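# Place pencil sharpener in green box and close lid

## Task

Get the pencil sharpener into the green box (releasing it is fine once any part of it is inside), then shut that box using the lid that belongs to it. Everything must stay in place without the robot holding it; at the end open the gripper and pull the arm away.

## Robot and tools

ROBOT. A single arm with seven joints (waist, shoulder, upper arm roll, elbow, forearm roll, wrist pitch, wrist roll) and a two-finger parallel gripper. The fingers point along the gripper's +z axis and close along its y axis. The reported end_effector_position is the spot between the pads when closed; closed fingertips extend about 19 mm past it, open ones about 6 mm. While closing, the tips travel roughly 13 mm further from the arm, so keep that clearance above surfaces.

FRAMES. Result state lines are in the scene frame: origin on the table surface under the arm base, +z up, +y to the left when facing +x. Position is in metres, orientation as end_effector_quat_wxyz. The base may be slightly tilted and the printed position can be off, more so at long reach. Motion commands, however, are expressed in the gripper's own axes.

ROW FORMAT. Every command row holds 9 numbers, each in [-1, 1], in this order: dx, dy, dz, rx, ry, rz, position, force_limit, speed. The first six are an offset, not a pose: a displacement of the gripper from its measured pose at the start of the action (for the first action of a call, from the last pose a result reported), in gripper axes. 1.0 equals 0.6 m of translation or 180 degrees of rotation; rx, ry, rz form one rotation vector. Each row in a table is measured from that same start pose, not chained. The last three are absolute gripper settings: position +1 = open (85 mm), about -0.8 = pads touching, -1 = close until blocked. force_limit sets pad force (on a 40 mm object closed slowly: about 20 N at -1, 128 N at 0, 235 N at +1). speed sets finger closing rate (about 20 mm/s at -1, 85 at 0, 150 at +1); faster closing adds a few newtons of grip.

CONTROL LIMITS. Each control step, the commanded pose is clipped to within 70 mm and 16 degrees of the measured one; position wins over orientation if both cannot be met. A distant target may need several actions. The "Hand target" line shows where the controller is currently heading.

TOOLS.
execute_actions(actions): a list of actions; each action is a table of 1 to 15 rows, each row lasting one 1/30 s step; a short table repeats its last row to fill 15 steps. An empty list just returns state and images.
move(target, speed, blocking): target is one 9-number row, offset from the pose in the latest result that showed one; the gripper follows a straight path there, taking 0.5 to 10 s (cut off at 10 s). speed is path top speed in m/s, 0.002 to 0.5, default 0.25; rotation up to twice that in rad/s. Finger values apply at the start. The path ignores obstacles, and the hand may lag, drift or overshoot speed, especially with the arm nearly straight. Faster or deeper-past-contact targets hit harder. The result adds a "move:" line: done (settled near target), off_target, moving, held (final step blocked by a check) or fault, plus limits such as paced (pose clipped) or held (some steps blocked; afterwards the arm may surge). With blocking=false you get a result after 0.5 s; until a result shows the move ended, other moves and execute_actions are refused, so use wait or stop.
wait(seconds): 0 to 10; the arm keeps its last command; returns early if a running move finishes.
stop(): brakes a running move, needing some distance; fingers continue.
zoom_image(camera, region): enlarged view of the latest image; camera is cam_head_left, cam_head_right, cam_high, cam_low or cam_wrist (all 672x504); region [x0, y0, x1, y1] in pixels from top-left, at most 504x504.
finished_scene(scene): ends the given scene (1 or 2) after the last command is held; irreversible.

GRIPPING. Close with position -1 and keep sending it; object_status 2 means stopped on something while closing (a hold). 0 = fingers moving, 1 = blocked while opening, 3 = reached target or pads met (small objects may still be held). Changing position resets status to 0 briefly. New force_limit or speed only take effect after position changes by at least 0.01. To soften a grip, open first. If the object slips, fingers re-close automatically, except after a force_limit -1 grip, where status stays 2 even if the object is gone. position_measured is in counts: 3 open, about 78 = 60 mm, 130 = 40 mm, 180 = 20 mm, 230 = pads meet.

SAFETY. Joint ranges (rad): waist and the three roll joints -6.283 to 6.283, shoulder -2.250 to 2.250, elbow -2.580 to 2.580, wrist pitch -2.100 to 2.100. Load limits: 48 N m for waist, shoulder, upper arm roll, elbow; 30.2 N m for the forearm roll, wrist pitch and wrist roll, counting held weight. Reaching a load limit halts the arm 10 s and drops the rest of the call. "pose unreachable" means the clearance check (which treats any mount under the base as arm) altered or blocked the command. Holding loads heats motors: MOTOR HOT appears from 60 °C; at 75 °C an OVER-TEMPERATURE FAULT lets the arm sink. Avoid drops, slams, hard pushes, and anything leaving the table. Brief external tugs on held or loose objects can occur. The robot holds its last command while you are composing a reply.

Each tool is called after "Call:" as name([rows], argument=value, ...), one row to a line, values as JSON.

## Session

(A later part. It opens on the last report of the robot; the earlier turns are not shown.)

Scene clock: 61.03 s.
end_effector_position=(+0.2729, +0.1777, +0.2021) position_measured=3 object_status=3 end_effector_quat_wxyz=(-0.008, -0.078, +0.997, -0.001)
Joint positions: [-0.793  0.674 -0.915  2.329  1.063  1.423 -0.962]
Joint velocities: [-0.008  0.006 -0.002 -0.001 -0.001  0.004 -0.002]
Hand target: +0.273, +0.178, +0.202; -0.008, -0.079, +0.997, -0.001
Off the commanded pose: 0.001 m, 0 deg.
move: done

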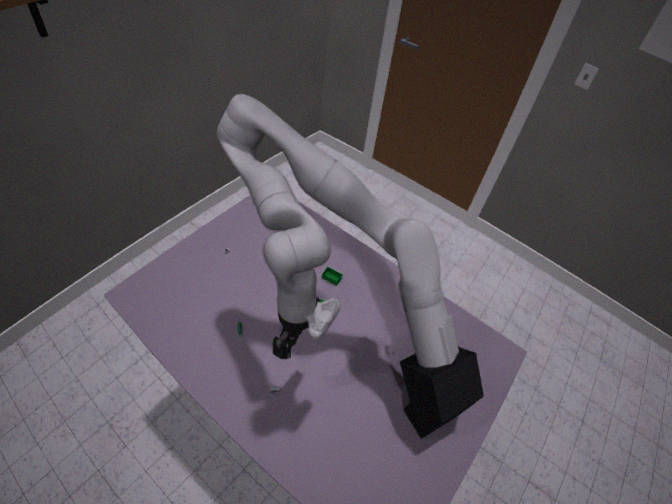

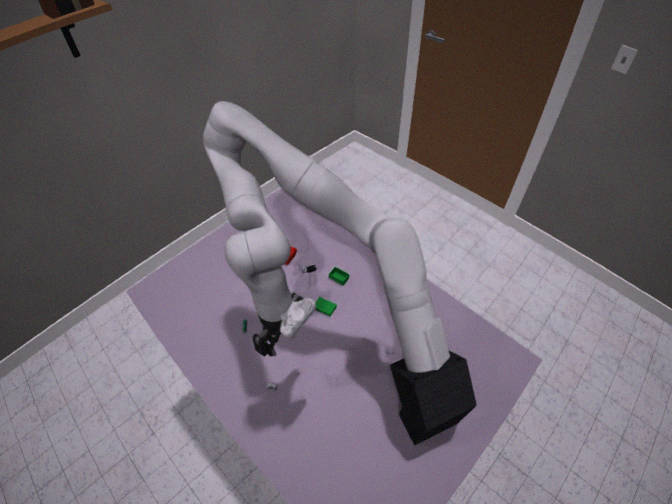

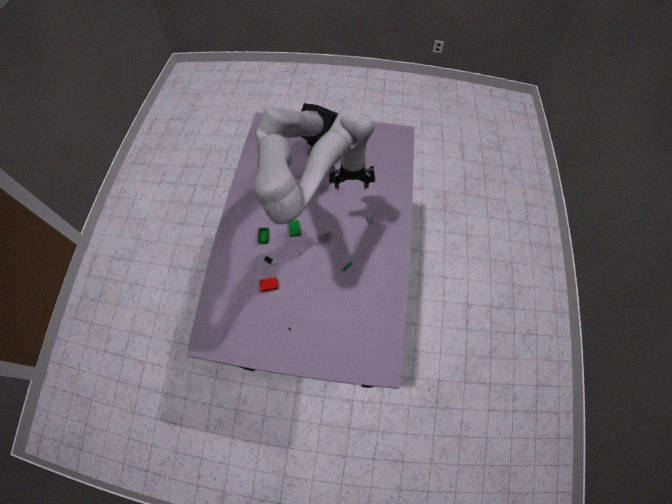

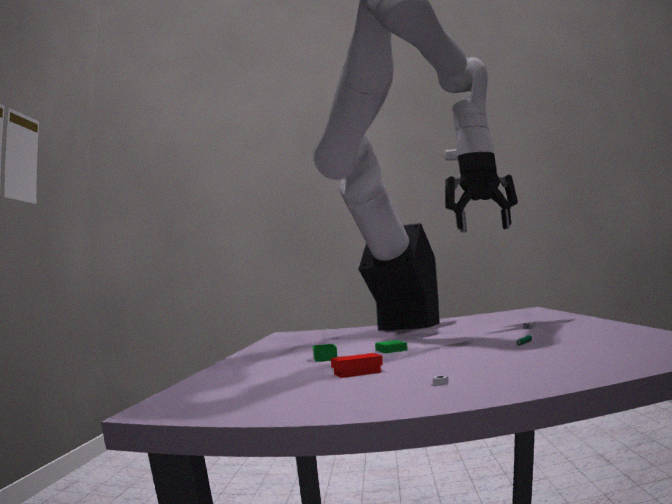

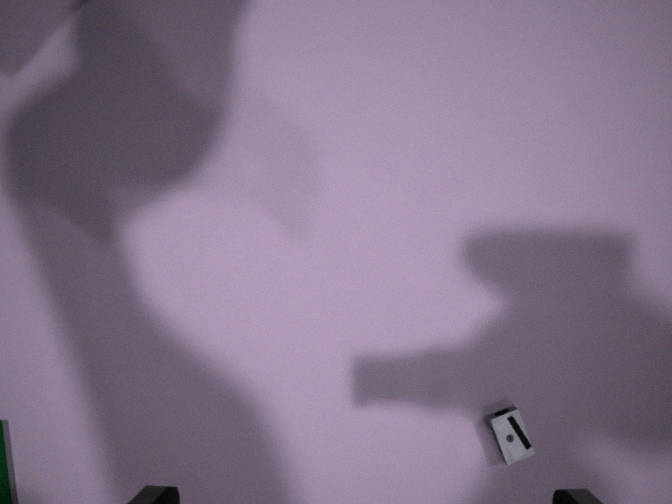

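Call:
move(target=[-0.03,0.122,0.178,0,0,-0.12,1,-0.6,0], speed=0.15)

Scene clock: 68.93 s.
end_effector_position=(+0.2778, +0.2528, +0.0955) position_measured=3 object_status=3 end_effector_quat_wxyz=(-0.008, -0.264, +0.964, +0.001)
Joint positions: [-0.683  0.961 -0.741  2.179  1.423  1.405 -0.564]
Joint velocities: [ 0.001  0.004  0.002 -0.002 -0.    -0.003  0.003]
Hand target: +0.278, +0.253, +0.095; -0.008, -0.264, +0.964, +0.000
Off the commanded pose: 0.001 m, 0 deg.
move: done

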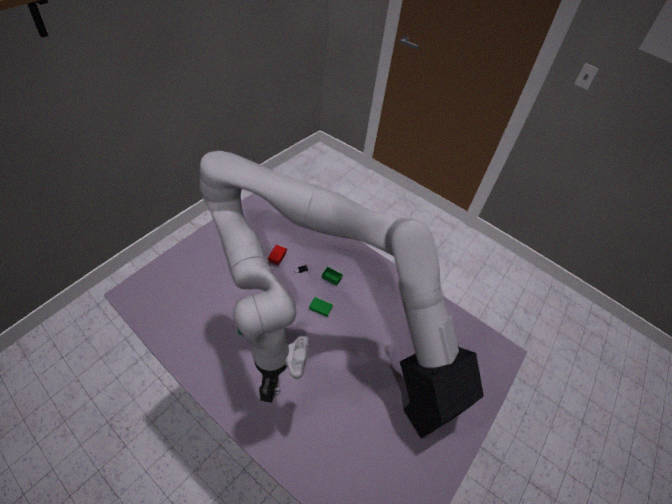

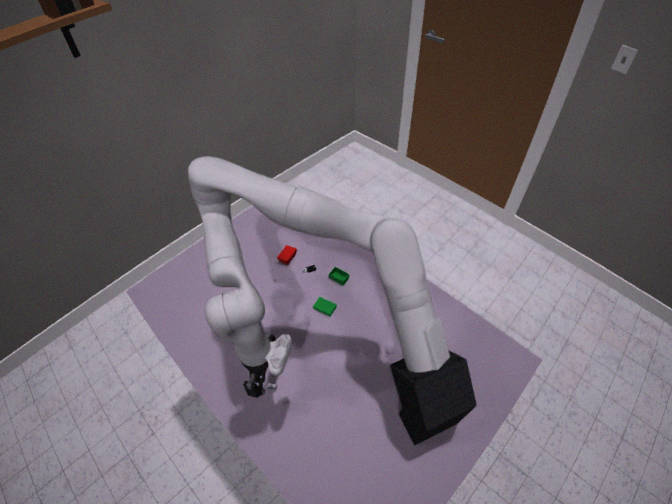

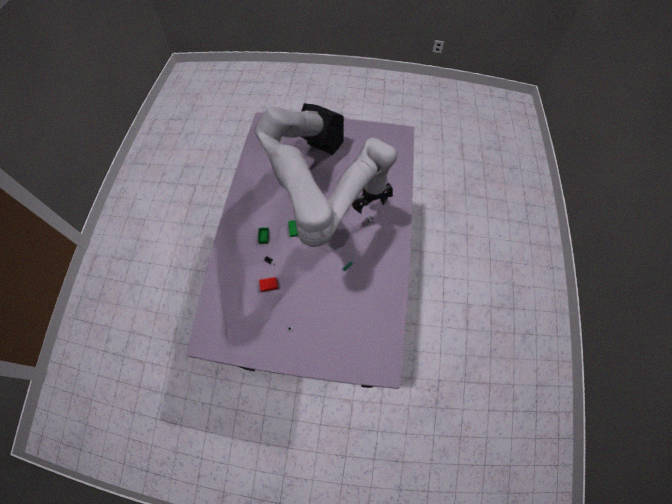

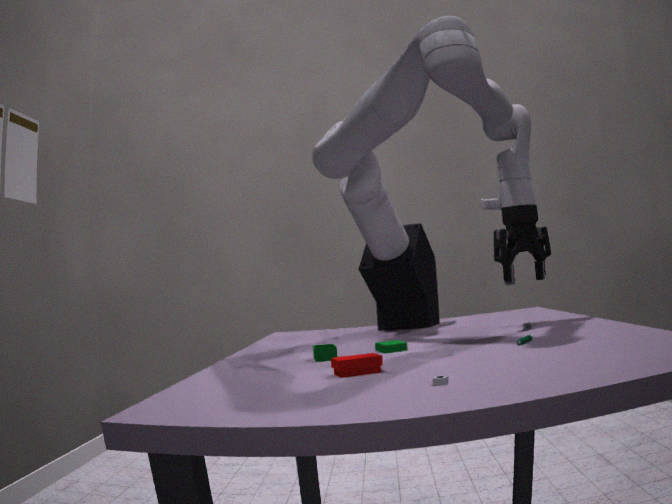

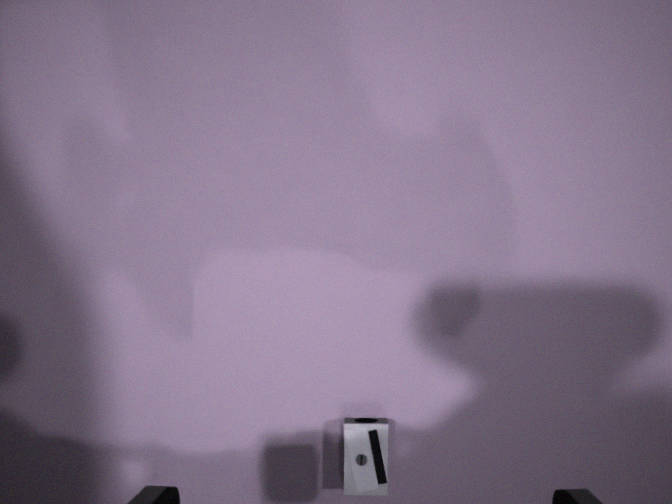

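Call:
move(target=[0.01,0,0.122,0,0,0,1,-0.6,0], speed=0.08)

Call:
move(target=[0,0,0,0,0,0,-1,-0.6,-0.5])

Call:
move(target=[0,0,-0.125,0,0,0,-1,-0.6,-0.5], speed=0.1)

Scene clock: 75.60 s.
end_effector_position=(+0.2717, +0.2499, +0.0225) position_measured=3 object_status=3 end_effector_quat_wxyz=(-0.007, -0.264, +0.964, +0.001)
Joint positions: [-0.598  1.086 -0.635  2.181  1.63   1.357 -0.616]
Joint velocities: [ 0.002  0.004  0.003 -0.001  0.001 -0.004 -0.001]
Hand target: +0.272, +0.250, +0.022; -0.008, -0.264, +0.964, +0.001
Off the commanded pose: 0.000 m, 0 deg.
move: done

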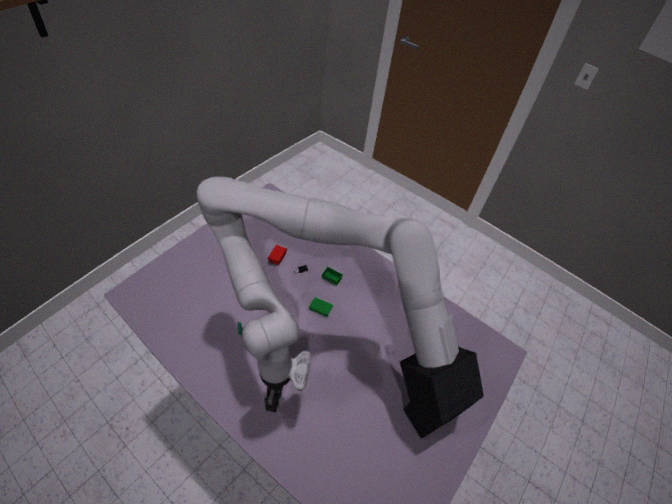

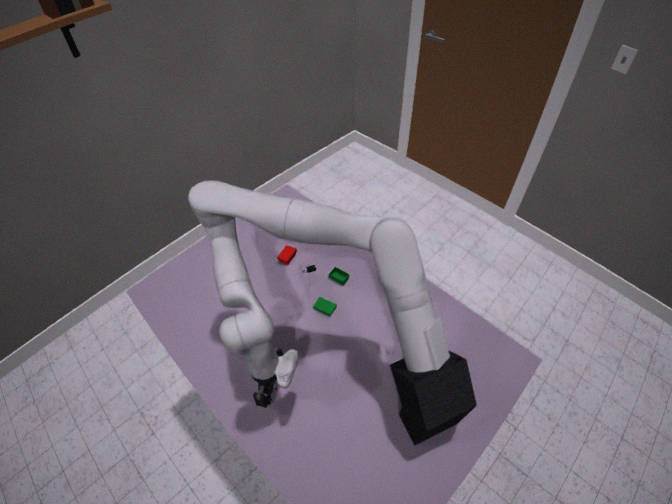

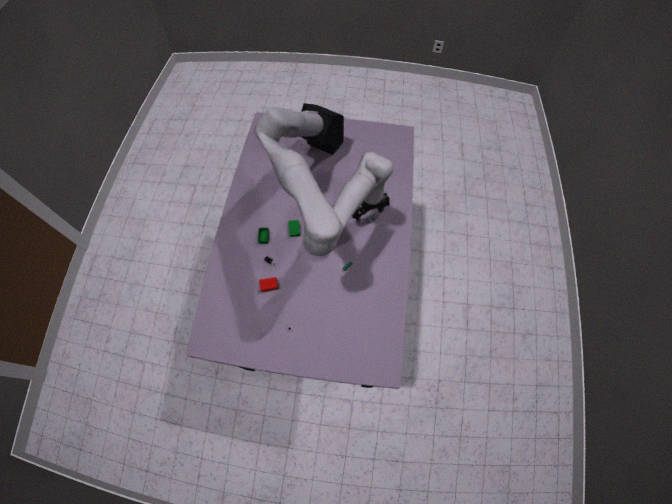

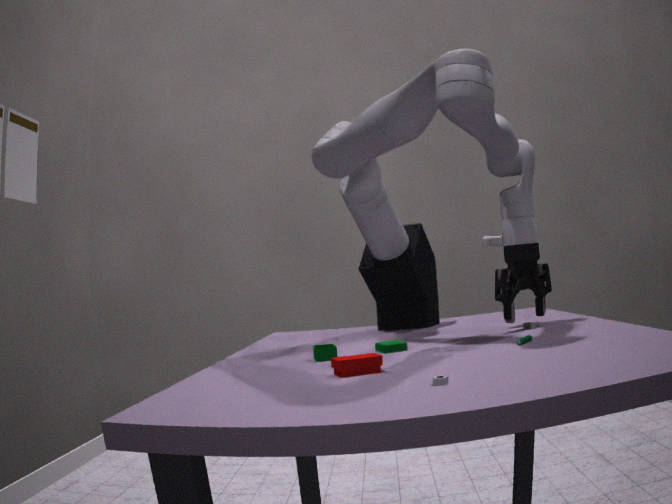

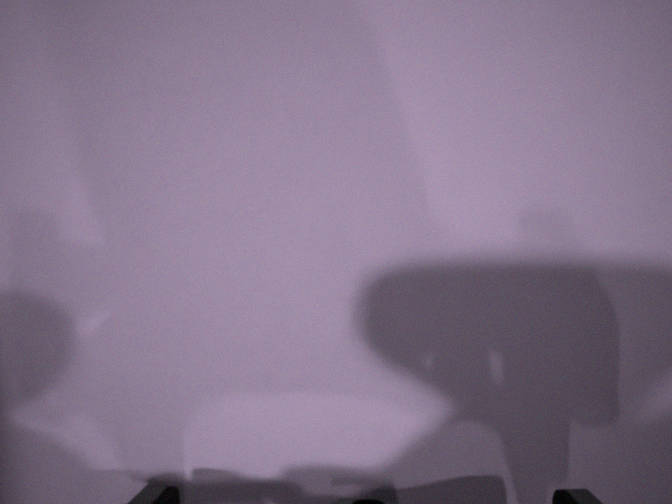

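Scene clock: 77.30 s.
end_effector_position=(+0.2717, +0.2500, +0.0226) position_measured=200 object_status=2 end_effector_quat_wxyz=(-0.007, -0.264, +0.964, +0.001)
Joint positions: [-0.598  1.086 -0.635  2.181  1.63   1.357 -0.616]
Joint velocities: [ 0.    -0.001  0.001 -0.     0.001 -0.002  0.   ]
Hand target: +0.272, +0.250, +0.023; -0.007, -0.264, +0.964, +0.001
Off the commanded pose: 0.000 m, 0 deg.
move: done

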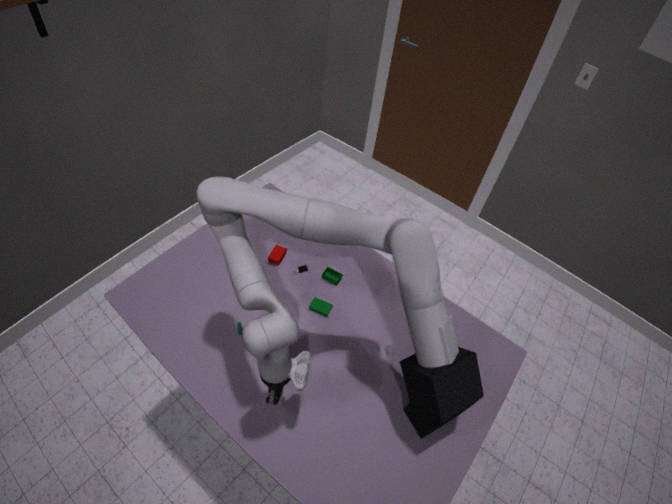

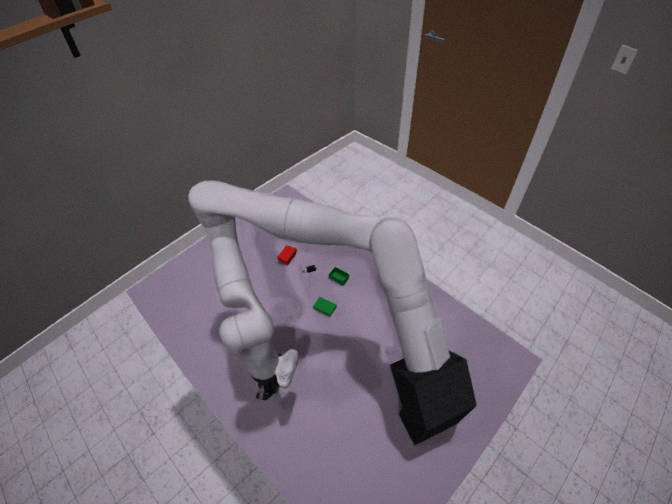

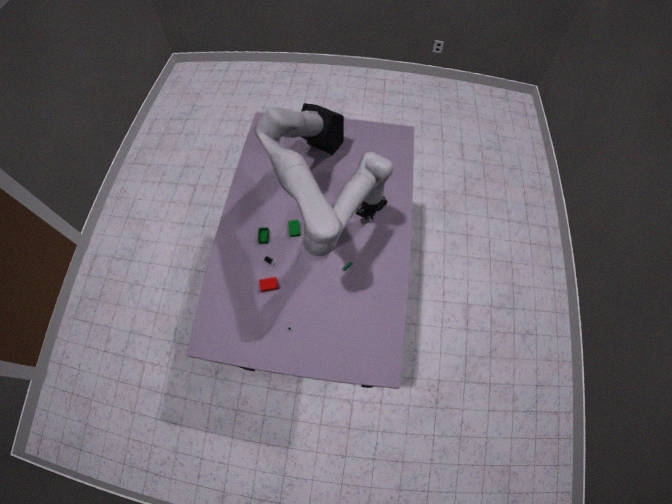

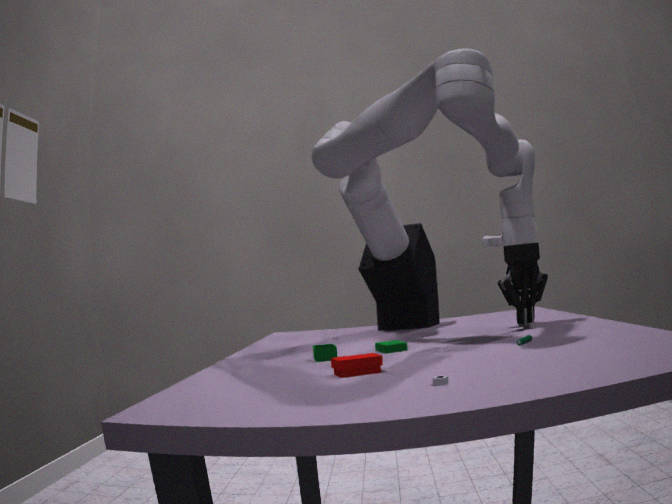

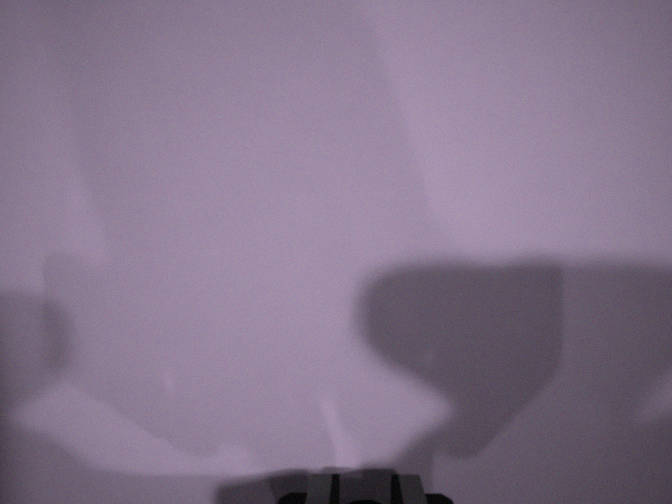

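Scene clock: 78.40 s.
end_effector_position=(+0.2726, +0.2498, +0.0974) position_measured=200 object_status=2 end_effector_quat_wxyz=(-0.008, -0.264, +0.964, +0.001)
Joint positions: [-0.693  0.964 -0.744  2.192  1.419  1.406 -0.586]
Joint velocities: [-0.002 -0.004 -0.002  0.001 -0.001  0.003  0.001]
Hand target: +0.273, +0.250, +0.098; -0.008, -0.264, +0.964, +0.001
Off the commanded pose: 0.000 m, 0 deg.
move: done

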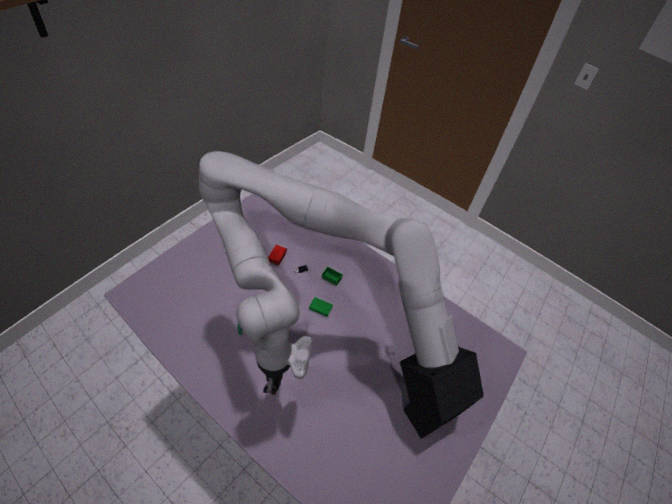

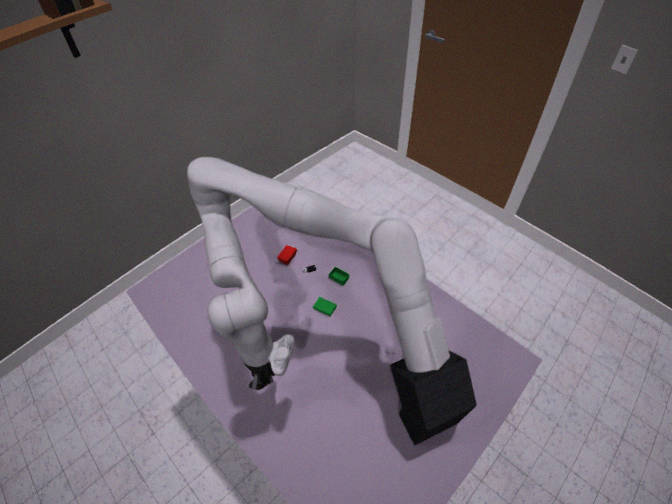

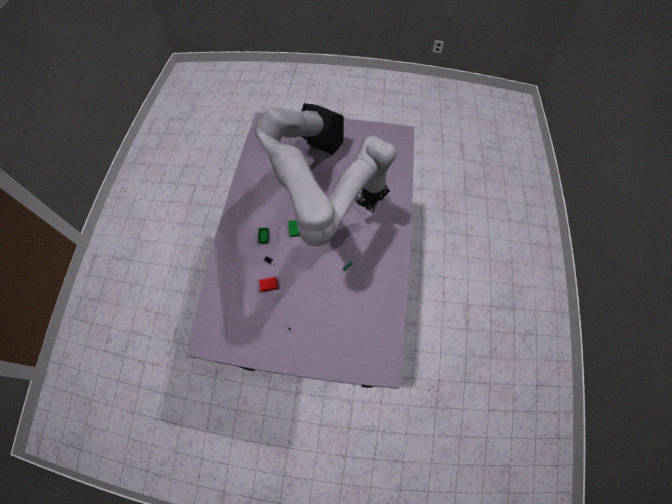

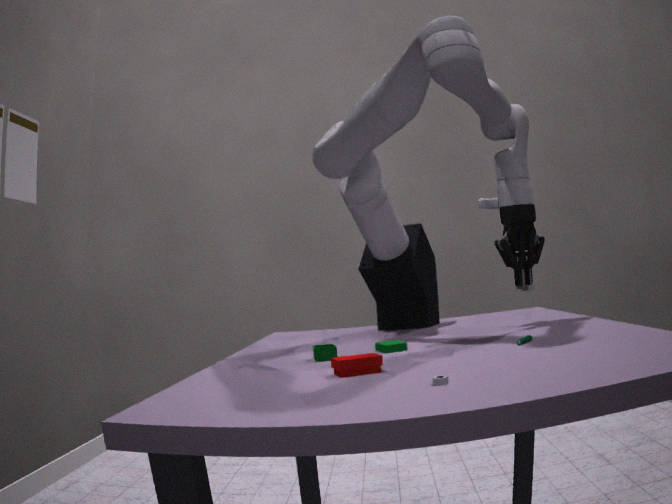

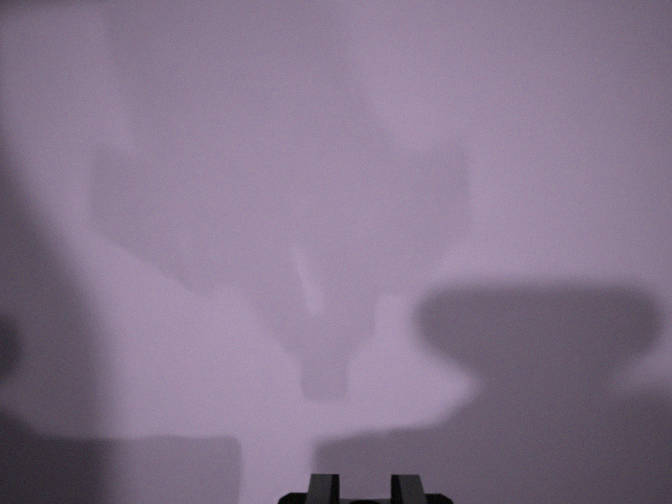

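Call:
move(target=[0.147,-0.657,0,0,0,0.12,-1,-0.6,-0.5], speed=0.2)

Scene clock: 88.97 s.
end_effector_position=(+0.3979, -0.1336, +0.0952) position_measured=200 object_status=2 end_effector_quat_wxyz=(-0.018, -0.076, +0.997, +0.004)
Joint positions: [ 0.691 -0.116 -0.49   2.58   1.887  0.229 -0.063]
Joint velocities: [ 0.142 -0.005 -0.109  0.001  0.132 -0.037 -0.112]
Hand target: +0.398, -0.133, +0.095; -0.018, -0.076, +0.997, +0.004
Off the commanded pose: 0.002 m, 1 deg.
joint sent to its limit — the command would take joint 4 (elbow) past its upper limit, so that joint was sent only as far as its limit.
move: done

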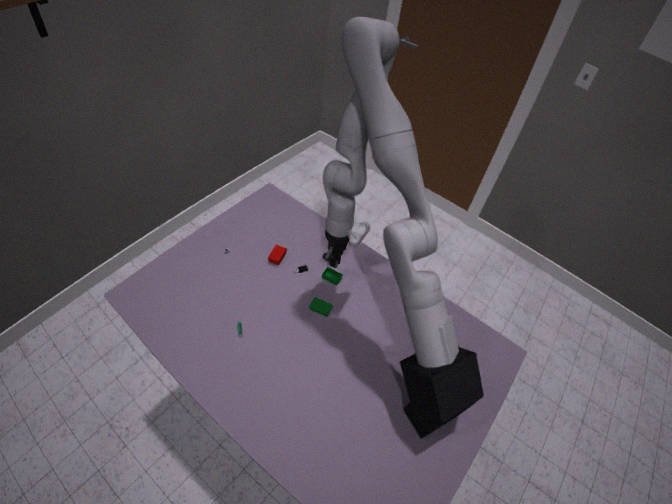

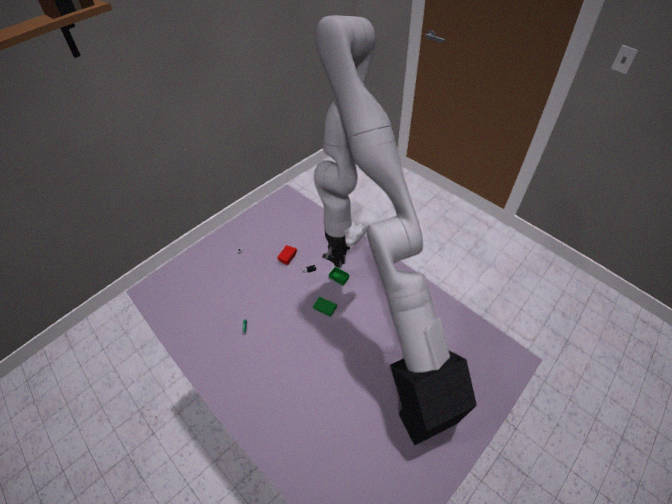

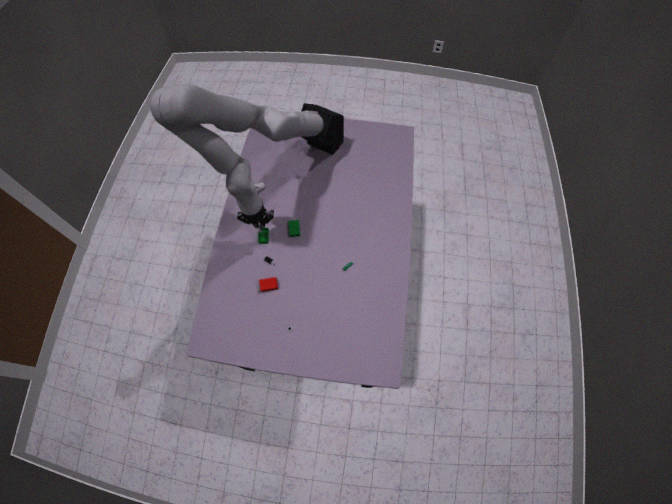

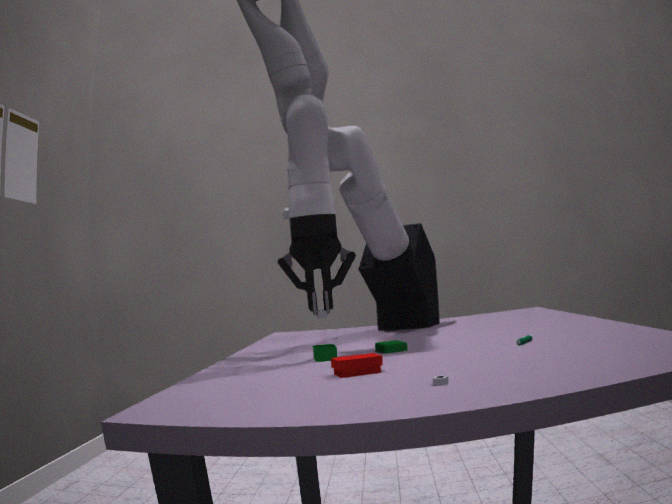

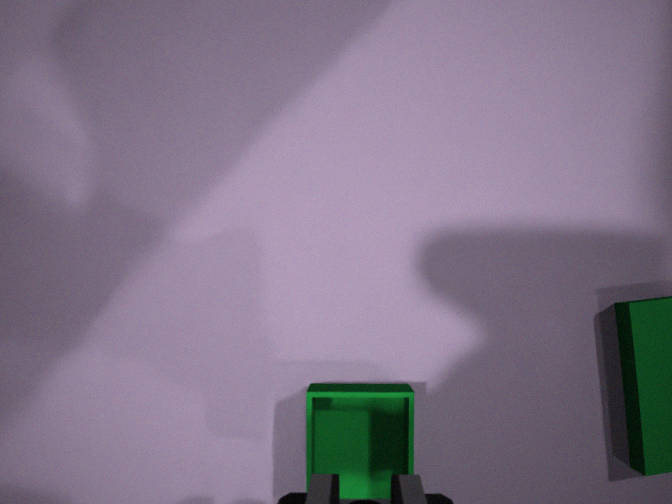

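Call:
move(target=[0,-0.004,0.086,0,0,0,-1,-0.6,-0.5], speed=0.06)

Call:
move(target=[0,0,0,0,0,0,1,-0.6,0])

Call:
move(target=[0.03,0.17,-0.09,0,0,0,1,-0.6,0], speed=0.12)

Scene clock: 95.40 s.
end_effector_position=(+0.3966, -0.1360, +0.0439) position_measured=200 object_status=2 end_effector_quat_wxyz=(-0.018, -0.076, +0.997, +0.003)
Joint positions: [ 0.681  0.12  -0.49   2.574  2.309  0.421 -0.451]
Joint velocities: [ 0.006  0.013 -0.001  0.005  0.022  0.005 -0.018]
Hand target: +0.396, -0.136, +0.044; -0.019, -0.076, +0.997, +0.003
Off the commanded pose: 0.000 m, 0 deg.
move: done

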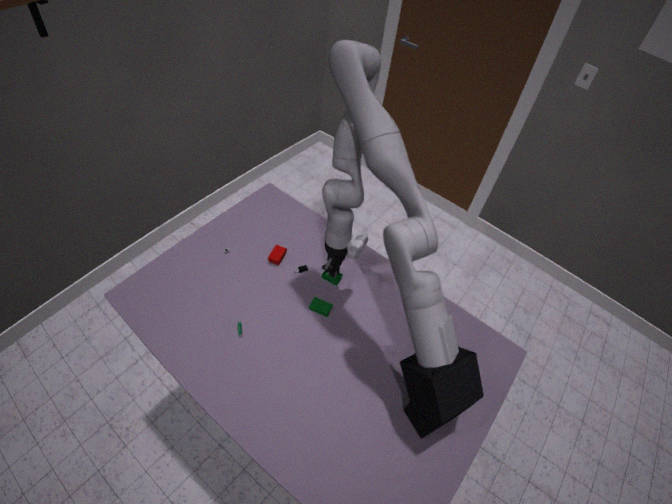

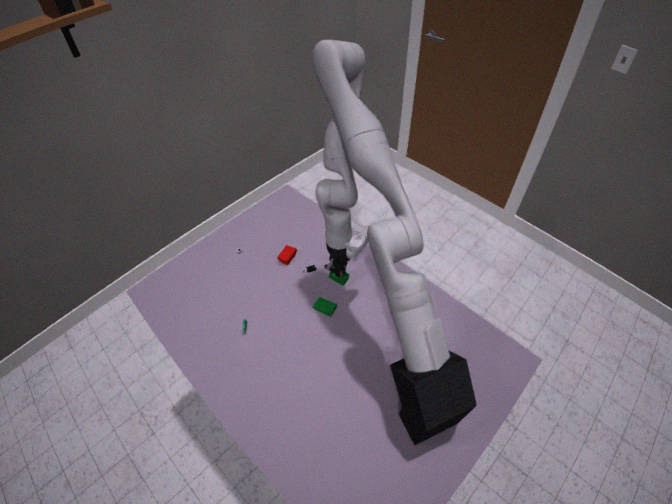

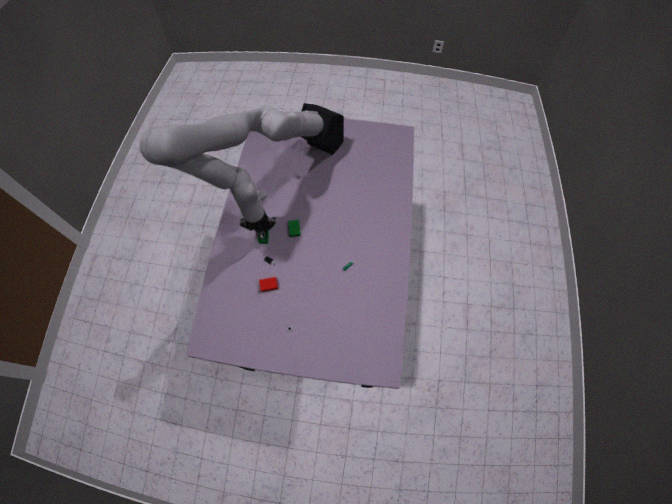

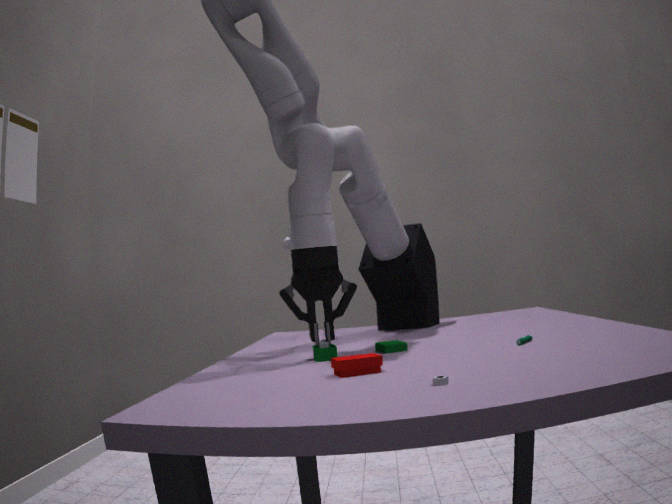

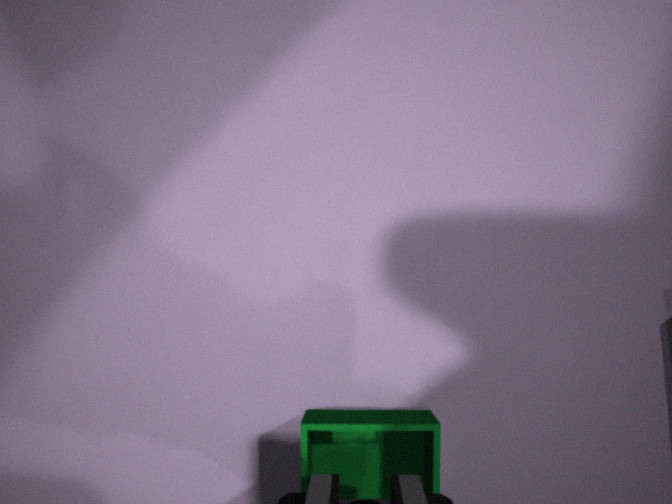

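Scene clock: 96.63 s.
end_effector_position=(+0.3966, -0.1360, +0.0439) position_measured=3 object_status=0 end_effector_quat_wxyz=(-0.018, -0.076, +0.997, +0.003)
Joint positions: [ 0.68   0.12  -0.49   2.574  2.309  0.421 -0.451]
Joint velocities: [-0.    -0.001 -0.001  0.     0.001  0.001 -0.004]
Hand target: +0.397, -0.136, +0.044; -0.018, -0.076, +0.997, +0.003
Off the commanded pose: 0.000 m, 0 deg.
move: done

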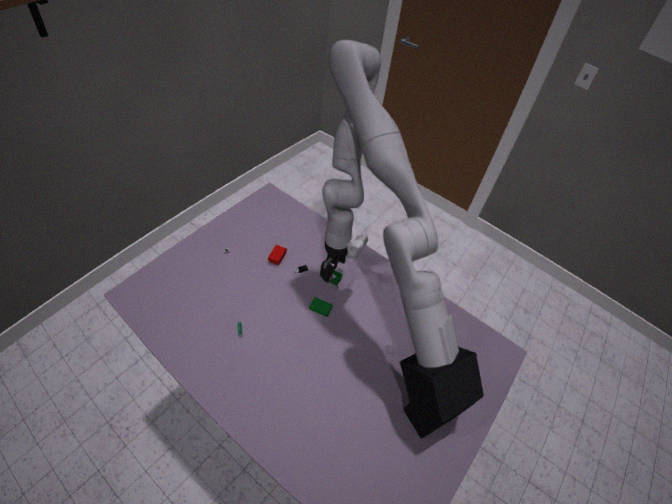

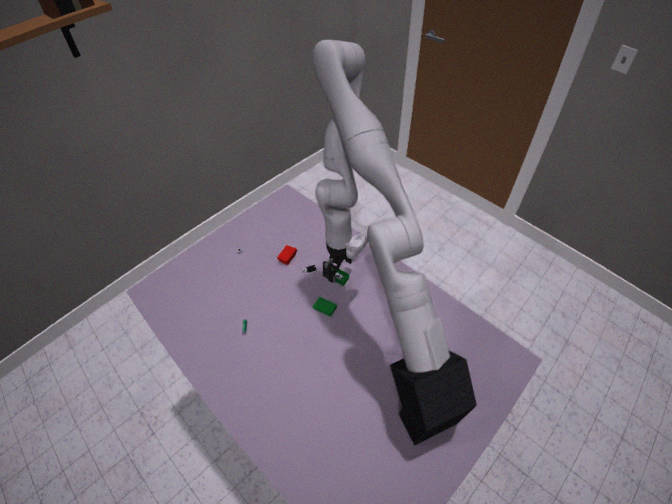

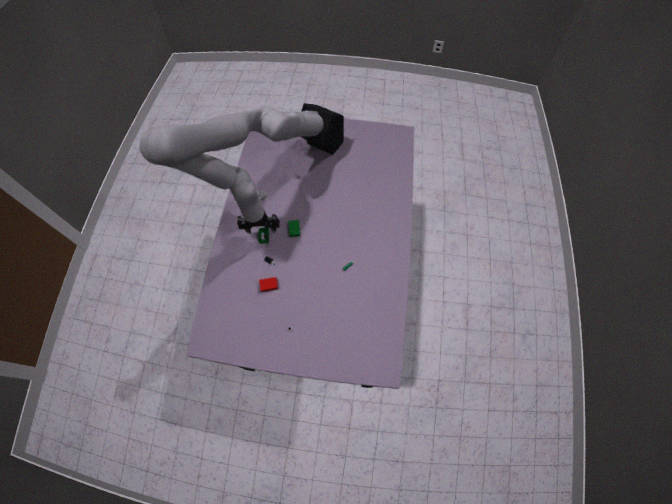

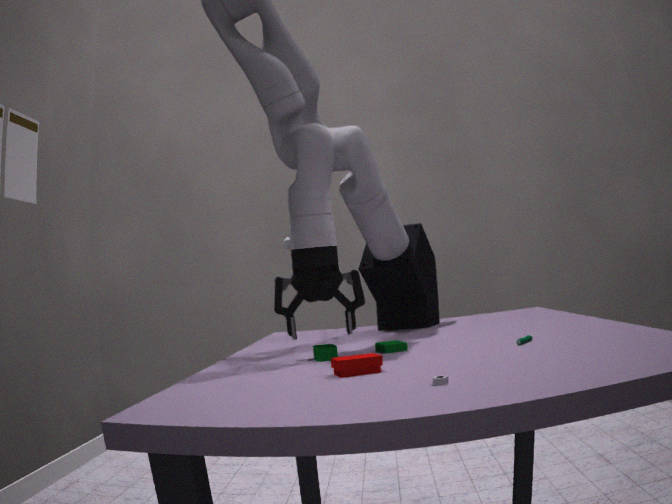

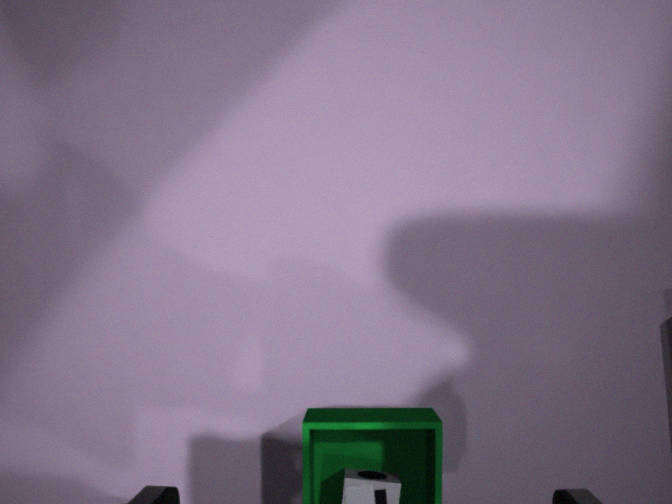

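Scene clock: 98.23 s.
end_effector_position=(+0.3657, -0.0383, +0.0995) position_measured=3 object_status=3 end_effector_quat_wxyz=(-0.067, -0.077, +0.995, -0.003)
Joint positions: [ 0.46   0.114 -0.964  2.58   1.405  0.738 -0.16 ]
Joint velocities: [ 0.143  0.057 -0.221 -0.     0.004  0.105 -0.054]
Hand target: +0.366, -0.038, +0.100; -0.067, -0.077, +0.995, -0.004
Off the commanded pose: 0.000 m, 6 deg.
joint sent to its limit — the command would take joint 4 (elbow) past its upper limit, so that joint was sent only as far as its limit.
move: off_target

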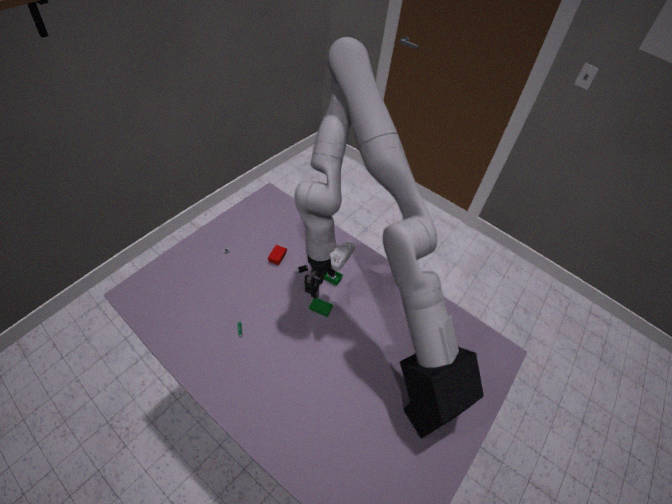

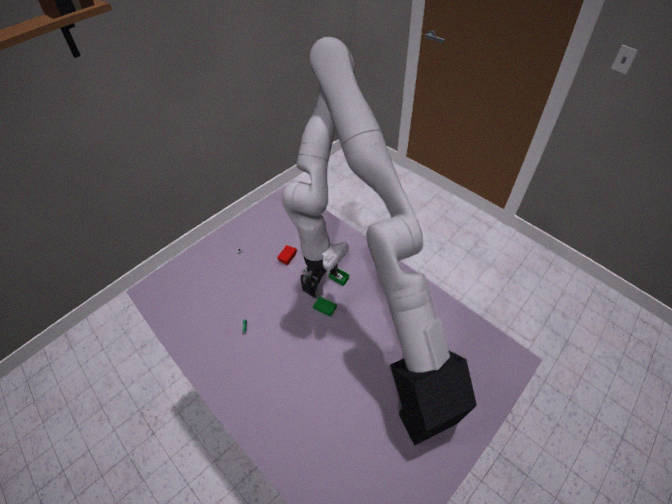

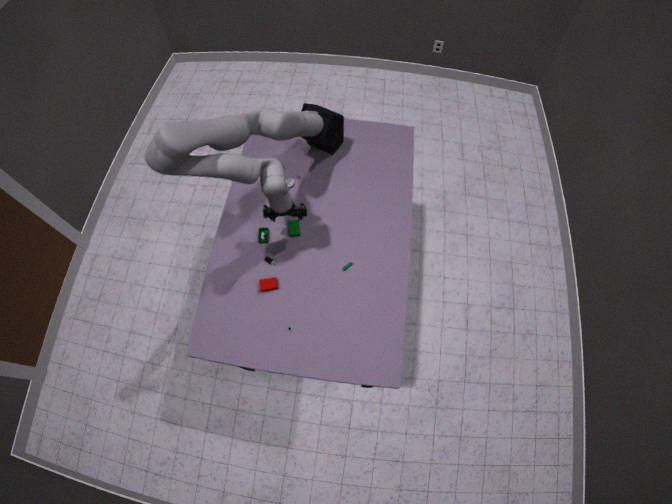

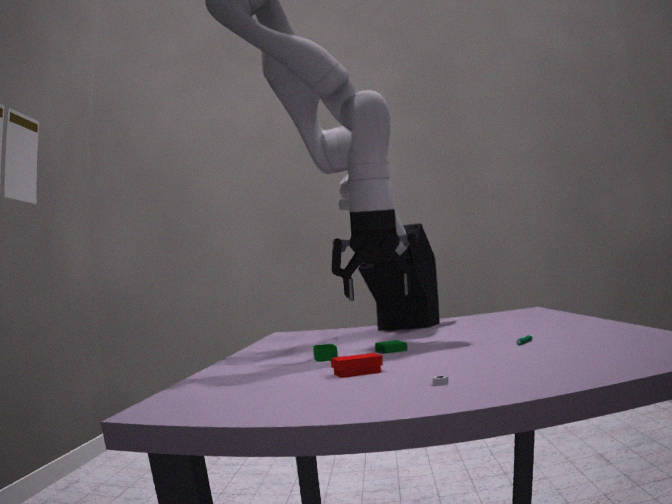

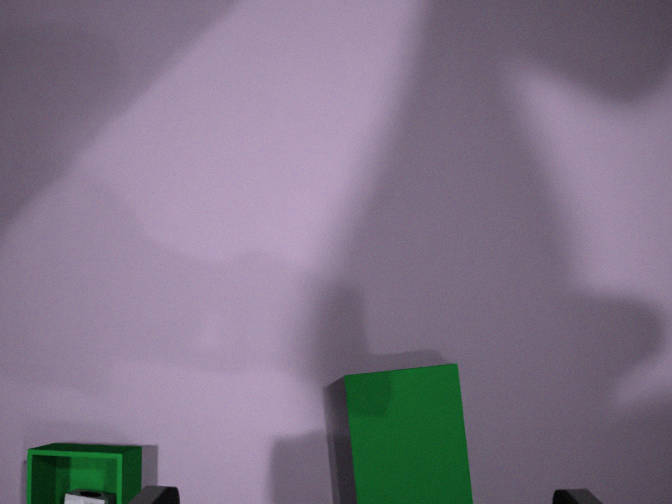

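Call:
move(target=[-0.03,0.03,0.07,0,-0.036,-0.03,1,-0.6,0], speed=0.08)

Scene clock: 106.23 s.
end_effector_position=(+0.3760, -0.0189, +0.0555) position_measured=3 object_status=3 end_effector_quat_wxyz=(-0.040, -0.124, +0.991, -0.002)
Joint positions: [ 0.438  0.418 -1.052  2.58   1.663  1.026 -0.335]
Joint velocities: [ 0.088  0.082 -0.161  0.    -0.023  0.119  0.008]
Hand target: +0.376, -0.019, +0.055; -0.040, -0.124, +0.991, -0.002
Off the commanded pose: 0.001 m, 3 deg.
joint sent to its limit — the command would take joint 4 (elbow) past its upper limit, so that joint was sent only as far as its limit.
move: off_target

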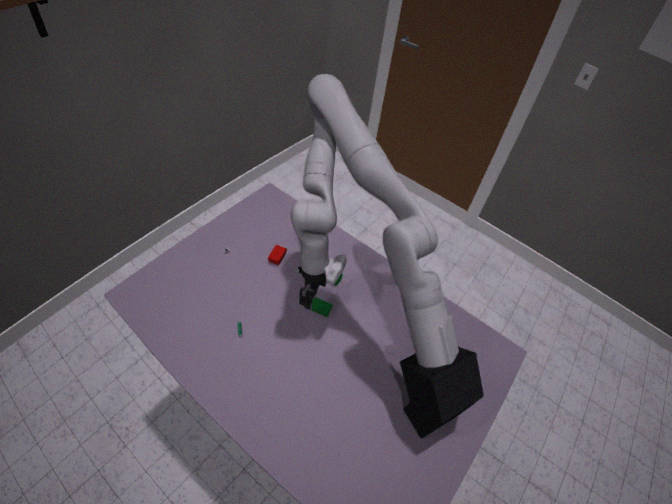

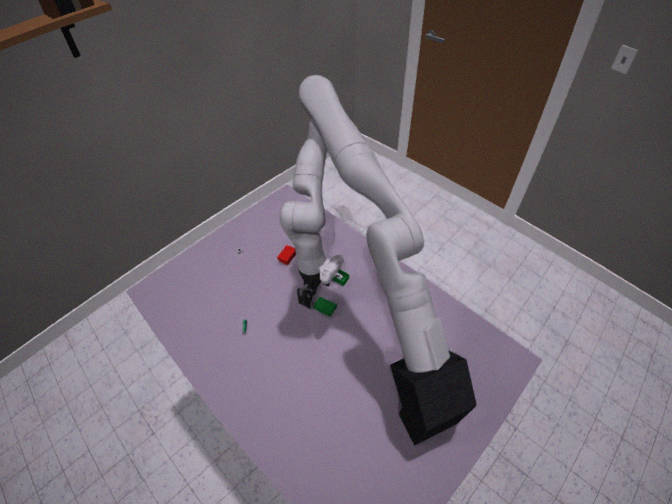

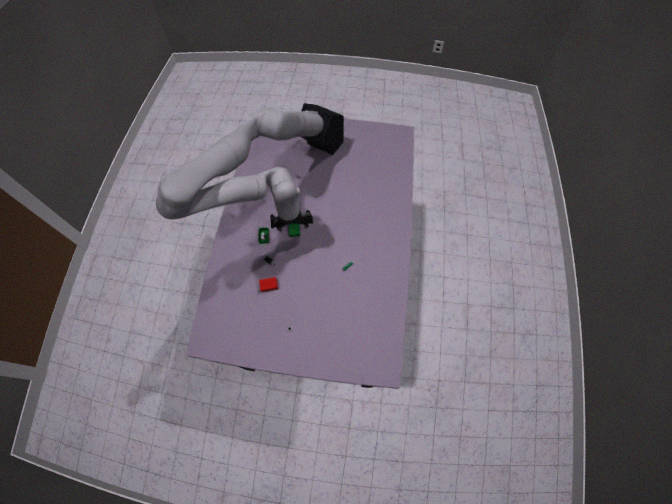

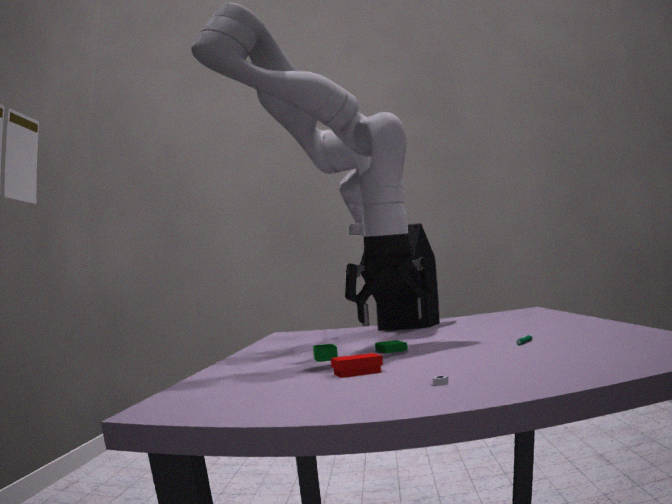

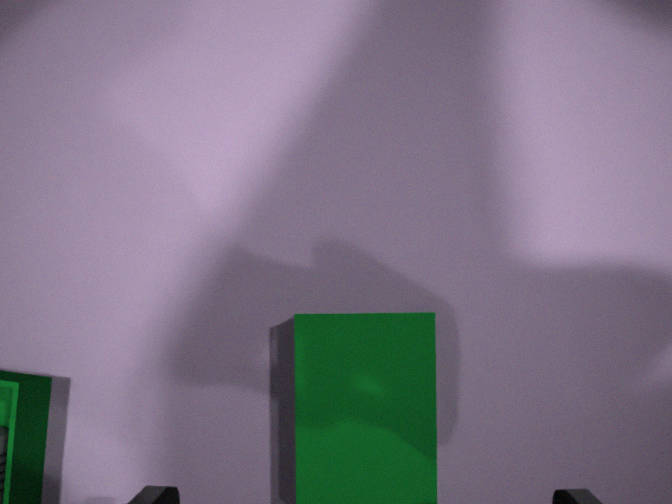

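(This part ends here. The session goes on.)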